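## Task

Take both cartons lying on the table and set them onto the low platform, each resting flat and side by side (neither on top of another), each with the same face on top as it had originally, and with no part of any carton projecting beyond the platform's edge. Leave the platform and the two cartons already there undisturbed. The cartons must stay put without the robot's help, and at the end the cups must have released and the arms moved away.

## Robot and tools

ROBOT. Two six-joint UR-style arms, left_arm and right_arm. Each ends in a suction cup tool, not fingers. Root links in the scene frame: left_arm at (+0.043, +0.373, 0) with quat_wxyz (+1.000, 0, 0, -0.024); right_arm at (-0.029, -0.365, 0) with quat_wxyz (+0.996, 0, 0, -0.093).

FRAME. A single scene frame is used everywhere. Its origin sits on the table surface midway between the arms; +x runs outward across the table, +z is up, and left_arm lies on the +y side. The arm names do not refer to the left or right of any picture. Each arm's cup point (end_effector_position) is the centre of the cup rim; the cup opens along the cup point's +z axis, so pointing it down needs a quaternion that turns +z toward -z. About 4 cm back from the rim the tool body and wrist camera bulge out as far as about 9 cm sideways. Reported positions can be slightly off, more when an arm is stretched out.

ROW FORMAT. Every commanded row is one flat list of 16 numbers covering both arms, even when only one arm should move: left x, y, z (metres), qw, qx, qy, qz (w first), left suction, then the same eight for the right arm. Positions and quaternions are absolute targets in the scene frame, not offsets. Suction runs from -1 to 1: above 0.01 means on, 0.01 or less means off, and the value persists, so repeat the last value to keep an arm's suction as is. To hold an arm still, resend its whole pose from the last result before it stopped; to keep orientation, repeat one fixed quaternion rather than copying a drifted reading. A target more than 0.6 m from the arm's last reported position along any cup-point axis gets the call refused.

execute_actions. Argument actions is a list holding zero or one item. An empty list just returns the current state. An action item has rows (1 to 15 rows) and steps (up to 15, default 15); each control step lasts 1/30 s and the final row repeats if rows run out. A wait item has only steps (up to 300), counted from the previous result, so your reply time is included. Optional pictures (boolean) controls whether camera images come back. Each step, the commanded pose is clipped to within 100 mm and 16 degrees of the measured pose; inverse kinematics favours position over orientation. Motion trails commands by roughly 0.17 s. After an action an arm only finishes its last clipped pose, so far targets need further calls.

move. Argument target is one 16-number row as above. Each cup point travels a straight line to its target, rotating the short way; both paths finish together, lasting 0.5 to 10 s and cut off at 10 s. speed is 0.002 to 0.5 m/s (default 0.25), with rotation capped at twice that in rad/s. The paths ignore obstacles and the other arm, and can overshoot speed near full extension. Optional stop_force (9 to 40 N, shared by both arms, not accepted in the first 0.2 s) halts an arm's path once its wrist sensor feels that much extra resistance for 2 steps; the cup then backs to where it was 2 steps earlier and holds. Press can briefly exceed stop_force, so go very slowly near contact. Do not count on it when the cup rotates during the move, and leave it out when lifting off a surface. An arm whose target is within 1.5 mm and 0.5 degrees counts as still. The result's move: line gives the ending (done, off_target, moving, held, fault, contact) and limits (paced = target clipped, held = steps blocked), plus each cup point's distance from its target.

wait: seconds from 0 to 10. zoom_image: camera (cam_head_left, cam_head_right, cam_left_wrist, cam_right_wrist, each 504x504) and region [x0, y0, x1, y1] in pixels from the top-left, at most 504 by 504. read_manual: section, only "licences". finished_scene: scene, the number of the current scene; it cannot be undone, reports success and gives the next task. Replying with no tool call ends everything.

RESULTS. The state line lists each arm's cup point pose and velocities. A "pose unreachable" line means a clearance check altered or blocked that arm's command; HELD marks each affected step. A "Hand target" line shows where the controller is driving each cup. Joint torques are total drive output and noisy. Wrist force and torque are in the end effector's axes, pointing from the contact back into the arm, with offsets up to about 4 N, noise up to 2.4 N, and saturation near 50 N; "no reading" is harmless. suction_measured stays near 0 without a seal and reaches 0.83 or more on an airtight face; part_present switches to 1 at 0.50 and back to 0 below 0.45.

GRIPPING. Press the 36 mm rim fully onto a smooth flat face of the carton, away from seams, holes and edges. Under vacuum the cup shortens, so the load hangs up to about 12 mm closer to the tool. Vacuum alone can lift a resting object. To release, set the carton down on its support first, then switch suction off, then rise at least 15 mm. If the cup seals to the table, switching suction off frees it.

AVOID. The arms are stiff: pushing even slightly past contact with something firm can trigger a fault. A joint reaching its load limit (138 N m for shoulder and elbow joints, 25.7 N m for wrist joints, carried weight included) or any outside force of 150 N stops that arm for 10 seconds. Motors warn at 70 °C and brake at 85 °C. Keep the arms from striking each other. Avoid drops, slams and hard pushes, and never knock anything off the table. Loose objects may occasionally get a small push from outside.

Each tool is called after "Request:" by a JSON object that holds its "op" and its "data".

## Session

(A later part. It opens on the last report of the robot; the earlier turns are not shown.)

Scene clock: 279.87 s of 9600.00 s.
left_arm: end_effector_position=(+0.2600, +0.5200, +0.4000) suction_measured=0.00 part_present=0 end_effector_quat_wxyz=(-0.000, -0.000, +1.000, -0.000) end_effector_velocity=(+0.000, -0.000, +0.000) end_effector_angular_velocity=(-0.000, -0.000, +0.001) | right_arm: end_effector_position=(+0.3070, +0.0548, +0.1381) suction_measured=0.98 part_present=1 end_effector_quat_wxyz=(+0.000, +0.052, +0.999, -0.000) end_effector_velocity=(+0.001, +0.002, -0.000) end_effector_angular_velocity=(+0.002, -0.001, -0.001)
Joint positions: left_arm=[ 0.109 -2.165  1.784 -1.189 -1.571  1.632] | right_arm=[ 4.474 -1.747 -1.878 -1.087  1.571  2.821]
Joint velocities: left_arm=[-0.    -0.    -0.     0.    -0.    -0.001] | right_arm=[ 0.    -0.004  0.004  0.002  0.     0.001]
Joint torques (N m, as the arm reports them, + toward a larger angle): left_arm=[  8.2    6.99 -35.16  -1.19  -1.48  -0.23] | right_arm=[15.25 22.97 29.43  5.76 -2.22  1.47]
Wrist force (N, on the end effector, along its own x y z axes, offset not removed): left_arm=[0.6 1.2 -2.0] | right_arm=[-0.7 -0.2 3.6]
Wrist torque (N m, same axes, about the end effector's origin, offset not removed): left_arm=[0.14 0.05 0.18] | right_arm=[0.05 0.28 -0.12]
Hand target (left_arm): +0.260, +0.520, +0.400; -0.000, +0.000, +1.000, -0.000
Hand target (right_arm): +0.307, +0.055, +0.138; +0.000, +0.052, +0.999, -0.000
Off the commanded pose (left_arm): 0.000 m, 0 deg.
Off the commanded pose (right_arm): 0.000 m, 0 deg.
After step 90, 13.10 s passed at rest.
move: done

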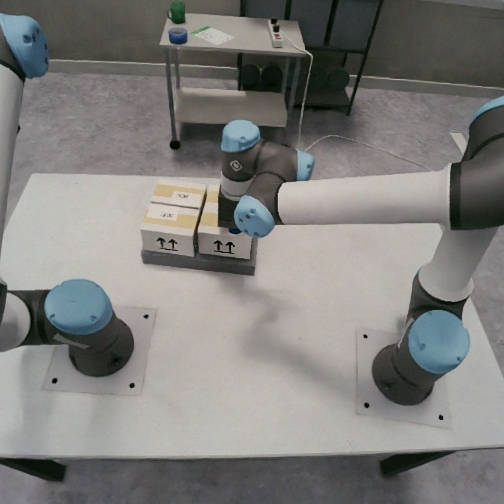

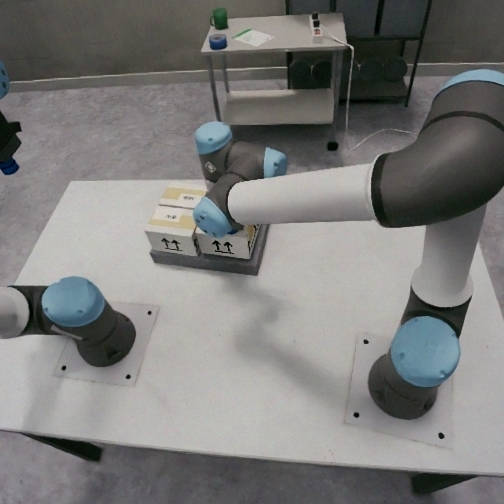

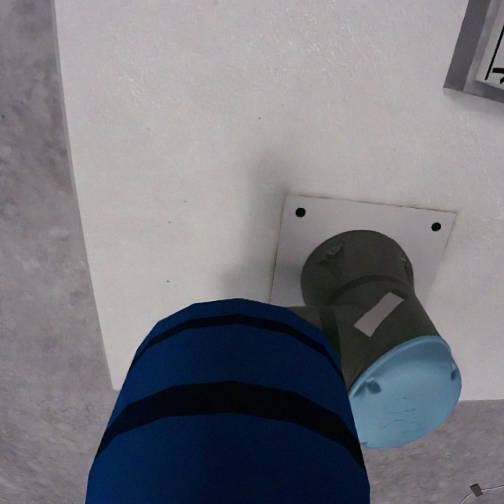

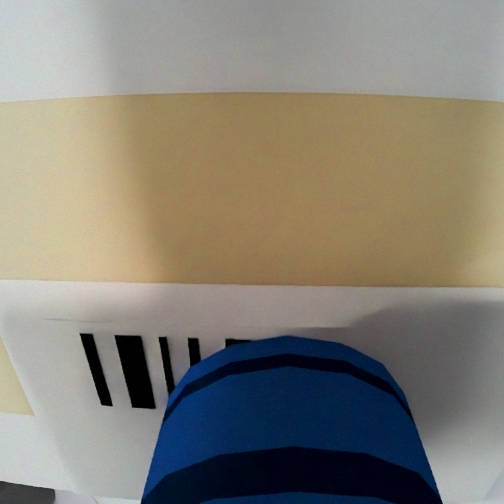

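Well placed.

Request:
{"op": "move", "data": {"target": [0.26,0.52,0.40,0,0,1,0,0,0.307,0.055,0.105,0,0.052,0.9986,0,1], "speed": 0.006, "stop_force": 10}}

Scene clock: 295.27 s of 9600.00 s.
left_arm: end_effector_position=(+0.2600, +0.5200, +0.4000) suction_measured=0.00 part_present=0 end_effector_quat_wxyz=(-0.000, -0.000, +1.000, -0.000) end_effector_velocity=(-0.000, -0.000, -0.000) end_effector_angular_velocity=(-0.000, +0.001, +0.000) | right_arm: end_effector_position=(+0.3070, +0.0550, +0.1234) suction_measured=0.98 part_present=1 end_effector_quat_wxyz=(+0.000, +0.052, +0.999, +0.000) end_effector_velocity=(-0.001, -0.001, +0.001) end_effector_angular_velocity=(-0.004, +0.002, +0.000)
Joint positions: left_arm=[ 0.109 -2.165  1.784 -1.189 -1.571  1.632] | right_arm=[ 4.474 -1.764 -1.899 -1.049  1.571  2.821]
Joint velocities: left_arm=[ 0.     0.     0.001 -0.    -0.     0.   ] | right_arm=[ 0.     0.002  0.002 -0.008 -0.    -0.   ]
Joint torques (N m, as the arm reports them, + toward a larger angle): left_arm=[  7.21   7.55 -35.01  -1.23  -1.36  -0.46] | right_arm=[14.63 26.39 17.02 -2.8  -2.01  1.4 ]
Wrist force (N, on the end effector, along its own x y z axes, offset not removed): left_arm=[0.2 0.8 -1.7] | right_arm=[0.1 -0.8 -24.7]
Wrist torque (N m, same axes, about the end effector's origin, offset not removed): left_arm=[0.13 0.11 0.17] | right_arm=[-0.20 0.01 -0.13]
Hand target (left_arm): +0.260, +0.520, +0.400; -0.000, +0.000, +1.000, -0.000
Hand target (right_arm): +0.307, +0.055, +0.124; +0.000, +0.052, +0.999, +0.000
Off the commanded pose (left_arm): 0.000 m, 0 deg.
Off the commanded pose (right_arm): 0.018 m, 0 deg.
After step 90, 9.60 s passed at rest.
move: contact (right_arm)

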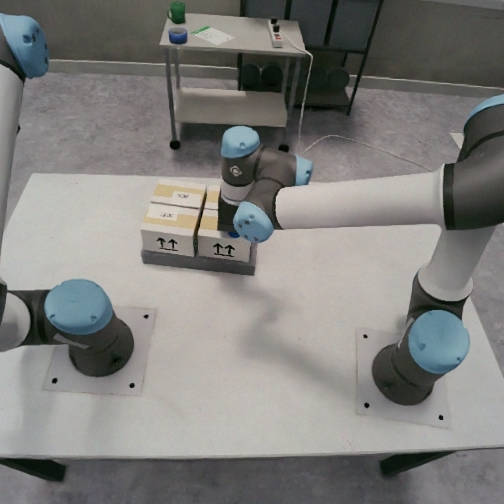

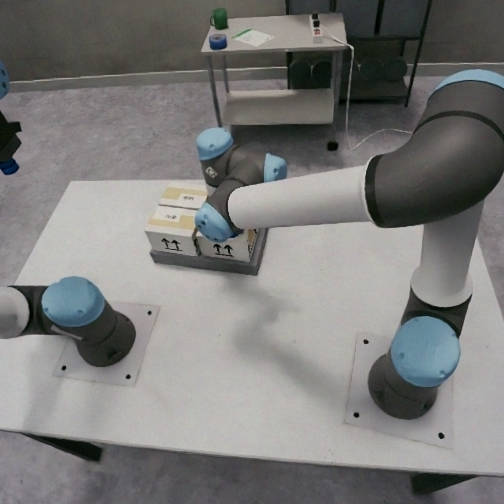

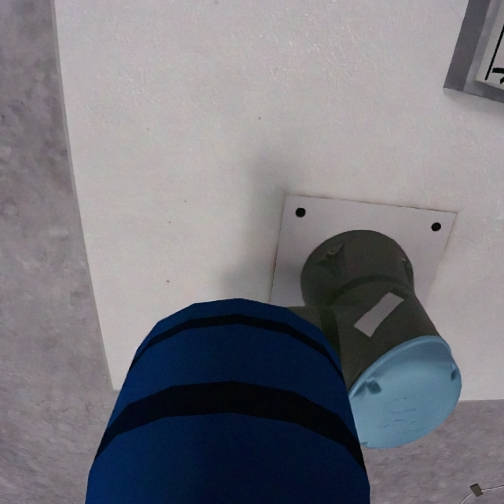

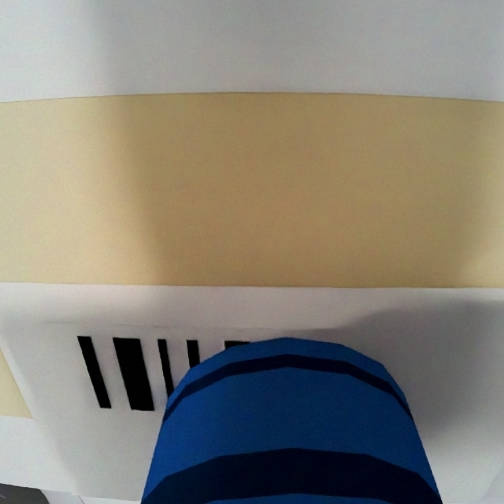

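Request:
{"op": "execute_actions", "data": {"actions": [{"rows":[[0.26,0.52,0.40,0,0,1,0,0,0.307,0.055,0.126,0,0.052,0.9986,0,0]],"steps":10}], "pictures": false}}

Request:
{"op": "move", "data": {"target": [0.26,0.52,0.40,0,0,1,0,0,0.307,0.055,0.22,0,0.052,0.9986,0,0], "speed": 0.12}}

Request:
{"op": "move", "data": {"target": [0.26,0.52,0.40,0,0,1,0,0,0.40,-0.35,0.35,0,0.052,0.9986,0,0], "speed": 0.4}}

Request:
{"op": "zoom_image", "data": {"camera": "cam_head_left", "region": [120, 170, 300, 300]}}

Scene clock: 304.90 s of 9600.00 s.
left_arm: end_effector_position=(+0.2600, +0.5200, +0.4000) suction_measured=0.00 part_present=0 end_effector_quat_wxyz=(-0.000, -0.000, +1.000, -0.000) end_effector_velocity=(+0.000, -0.000, -0.000) end_effector_angular_velocity=(-0.000, +0.000, -0.002) | right_arm: end_effector_position=(+0.3070, +0.0550, +0.1259) suction_measured=0.00 part_present=0 end_effector_quat_wxyz=(+0.000, +0.052, +0.999, +0.000) end_effector_velocity=(-0.000, -0.000, +0.001) end_effector_angular_velocity=(-0.002, -0.000, +0.001)
Joint positions: left_arm=[ 0.109 -2.165  1.784 -1.189 -1.571  1.632] | right_arm=[ 4.474 -1.761 -1.896 -1.055  1.571  2.821]
Joint velocities: left_arm=[-0.     0.     0.     0.    -0.     0.002] | right_arm=[ 0.001  0.001  0.001 -0.004 -0.001  0.   ]
Joint torques (N m, as the arm reports them, + toward a larger angle): left_arm=[  6.27   7.39 -35.04  -1.21  -1.25  -0.7 ] | right_arm=[13.58 31.75 23.96 -0.14 -2.1   1.17]
Wrist force (N, on the end effector, along its own x y z axes, offset not removed): left_arm=[-0.4 -0.7 1.3] | right_arm=[0.5 -1.1 -12.1]
Wrist torque (N m, same axes, about the end effector's origin, offset not removed): left_arm=[0.03 0.05 0.15] | right_arm=[-0.07 0.11 -0.12]
Hand target (left_arm): +0.260, +0.520, +0.400; -0.000, +0.000, +1.000, -0.000
Hand target (right_arm): +0.307, +0.055, +0.126; +0.000, +0.052, +0.999, +0.000
Off the commanded pose (left_arm): 0.000 m, 0 deg.
Off the commanded pose (right_arm): 0.000 m, 0 deg.
Steps of this call (steps 1 to 90: nothing new was sent; then 6.30 s passed at rest; steps 91 to 100: all 10 steps of this action). Readings (end_effector_position | what the end effector reports):
91: left_arm (+0.2600, +0.5200, +0.4000) | right_arm (+0.3070, +0.0551, +0.1238) | left_arm suction_measured=0.00 part_present=0 | right_arm suction_measured=0.59 part_present=1
92: left_arm (+0.2600, +0.5200, +0.4000) | right_arm (+0.3070, +0.0551, +0.1242) | left_arm suction_measured=0.00 part_present=0 | right_arm suction_measured=0.16 part_present=0
94: left_arm (+0.2600, +0.5200, +0.4000) | right_arm (+0.3070, +0.0551, +0.1251) | left_arm suction_measured=0.00 part_present=0 | right_arm suction_measured=0.00 part_present=0
98: left_arm (+0.2600, +0.5200, +0.4000) | right_arm (+0.3070, +0.0550, +0.1258) | left_arm suction_measured=0.00 part_present=0 | right_arm suction_measured=0.00 part_present=0
100: the state above

Scene clock: 306.37 s of 9600.00 s.
left_arm: end_effector_position=(+0.2600, +0.5200, +0.4000) suction_measured=0.00 part_present=0 end_effector_quat_wxyz=(-0.000, -0.000, +1.000, -0.000) end_effector_velocity=(-0.000, +0.000, +0.000) end_effector_angular_velocity=(+0.001, -0.000, +0.001) | right_arm: end_effector_position=(+0.3070, +0.0550, +0.2198) suction_measured=0.00 part_present=0 end_effector_quat_wxyz=(+0.000, +0.052, +0.999, +0.000) end_effector_velocity=(+0.001, -0.000, +0.002) end_effector_angular_velocity=(+0.001, -0.001, -0.002)
Joint positions: left_arm=[ 0.109 -2.165  1.784 -1.189 -1.571  1.632] | right_arm=[ 4.474 -1.674 -1.738 -1.3    1.571  2.821]
Joint velocities: left_arm=[ 0.    -0.    -0.     0.     0.001 -0.001] | right_arm=[-0.002  0.001  0.005 -0.005 -0.     0.   ]
Joint torques (N m, as the arm reports them, + toward a larger angle): left_arm=[  6.63   7.36 -35.18  -1.25  -1.24  -0.83] | right_arm=[ 2.62 37.13 29.59  0.13 -0.51 -1.11]
Wrist force (N, on the end effector, along its own x y z axes, offset not removed): left_arm=[-1.6 0.6 1.5] | right_arm=[-1.3 0.6 -0.5]
Wrist torque (N m, same axes, about the end effector's origin, offset not removed): left_arm=[0.23 0.40 0.31] | right_arm=[0.08 0.21 -0.08]
Hand target (left_arm): +0.260, +0.520, +0.400; -0.000, +0.000, +1.000, -0.000
Hand target (right_arm): +0.307, +0.055, +0.220; +0.000, +0.052, +0.999, +0.000
Off the commanded pose (left_arm): 0.000 m, 0 deg.
Off the commanded pose (right_arm): 0.000 m, 0 deg.
move: done

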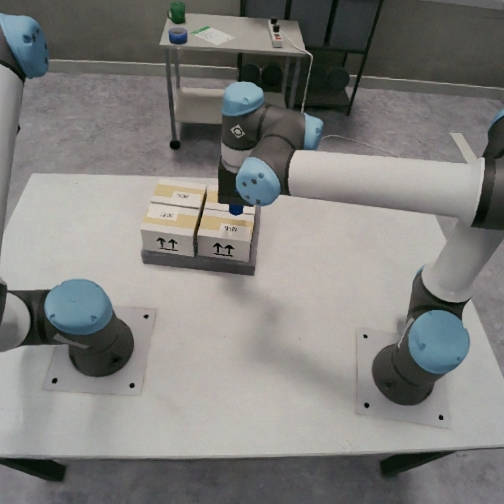

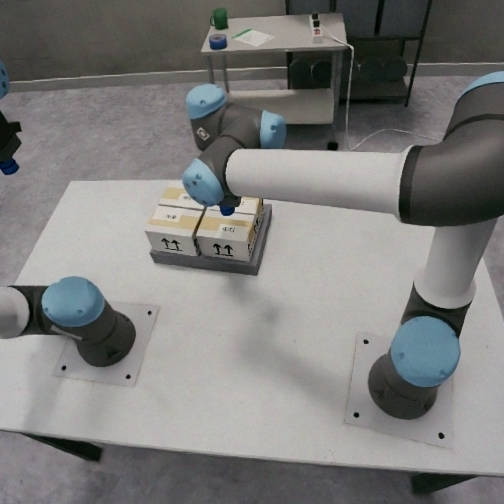

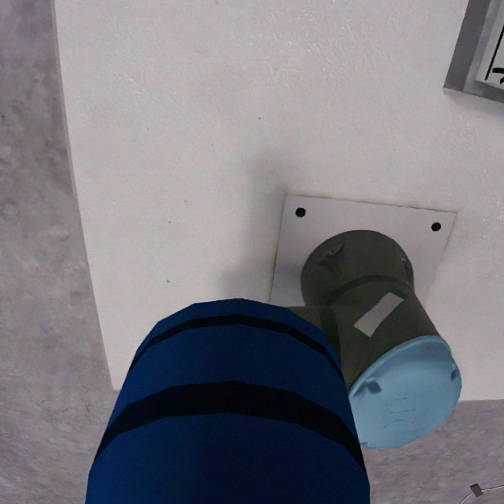

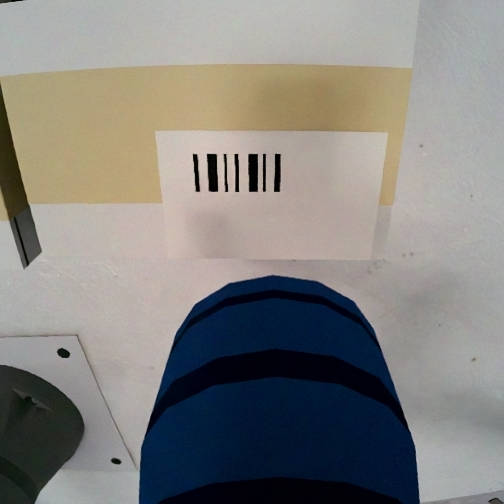

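Scene clock: 308.13 s of 9600.00 s.
left_arm: end_effector_position=(+0.2600, +0.5200, +0.4000) suction_measured=0.00 part_present=0 end_effector_quat_wxyz=(-0.000, -0.000, +1.000, -0.000) end_effector_velocity=(-0.000, +0.000, -0.000) end_effector_angular_velocity=(+0.000, +0.000, -0.001) | right_arm: end_effector_position=(+0.4001, -0.3497, +0.3500) suction_measured=0.00 part_present=0 end_effector_quat_wxyz=(+0.000, +0.052, +0.999, +0.000) end_effector_velocity=(+0.001, -0.003, +0.001) end_effector_angular_velocity=(-0.001, +0.001, -0.001)
Joint positions: left_arm=[ 0.109 -2.165  1.784 -1.189 -1.571  1.632] | right_arm=[ 3.679 -1.376 -1.686 -1.649  1.571  2.026]
Joint velocities: left_arm=[ 0.     0.     0.    -0.     0.     0.001] | right_arm=[-0.008 -0.004  0.005 -0.003 -0.    -0.007]
Joint torques (N m, as the arm reports them, + toward a larger angle): left_arm=[  6.68   6.4  -35.77  -1.43  -1.18  -0.85] | right_arm=[-12.31   7.69  29.58   0.38   2.    -1.76]
Wrist force (N, on the end effector, along its own x y z axes, offset not removed): left_arm=[-0.3 -0.9 0.6] | right_arm=[-0.3 -1.0 0.2]
Wrist torque (N m, same axes, about the end effector's origin, offset not removed): left_arm=[0.03 0.24 0.09] | right_arm=[-0.19 0.14 -0.08]
Hand target (left_arm): +0.260, +0.520, +0.400; -0.000, +0.000, +1.000, -0.000
Hand target (right_arm): +0.400, -0.350, +0.350; +0.000, +0.052, +0.999, +0.000
Off the commanded pose (left_arm): 0.000 m, 0 deg.
Off the commanded pose (right_arm): 0.000 m, 0 deg.
move: done

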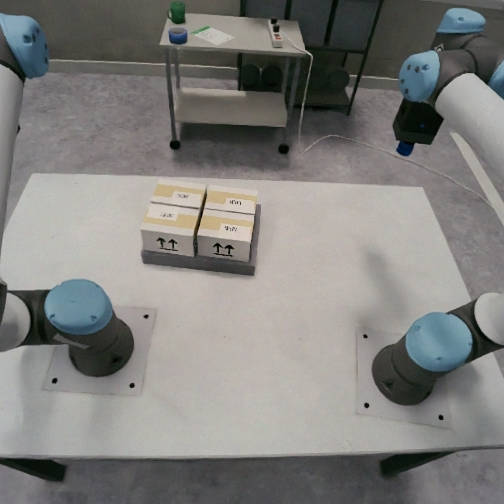

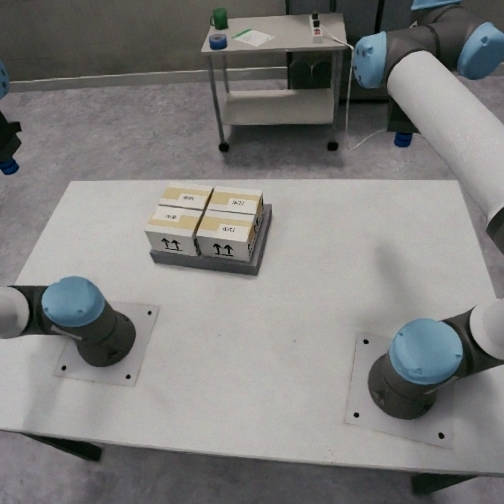

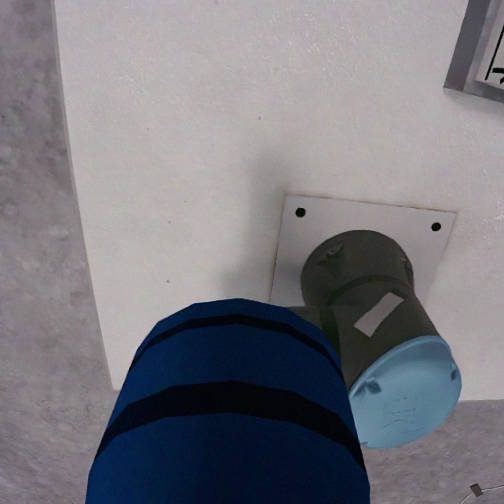

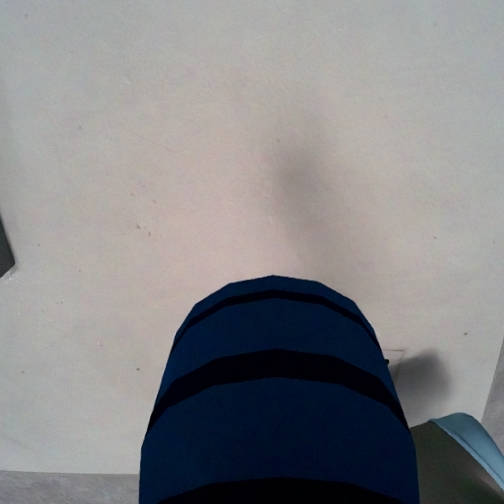

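Region (120, 170, 300, 300) of cam_head_left's 504x504 image, scaled by 2.800, with more detail than that image has.

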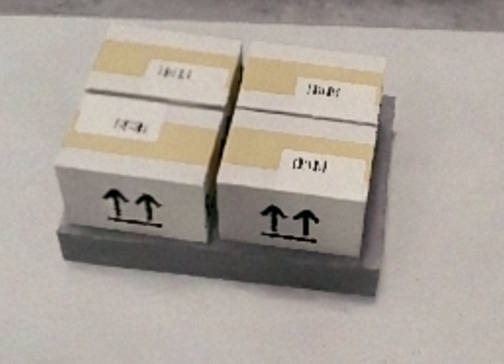

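Request:
{"op": "finished_scene", "data": {"scene": 2}}

The scene is finished: the task was done.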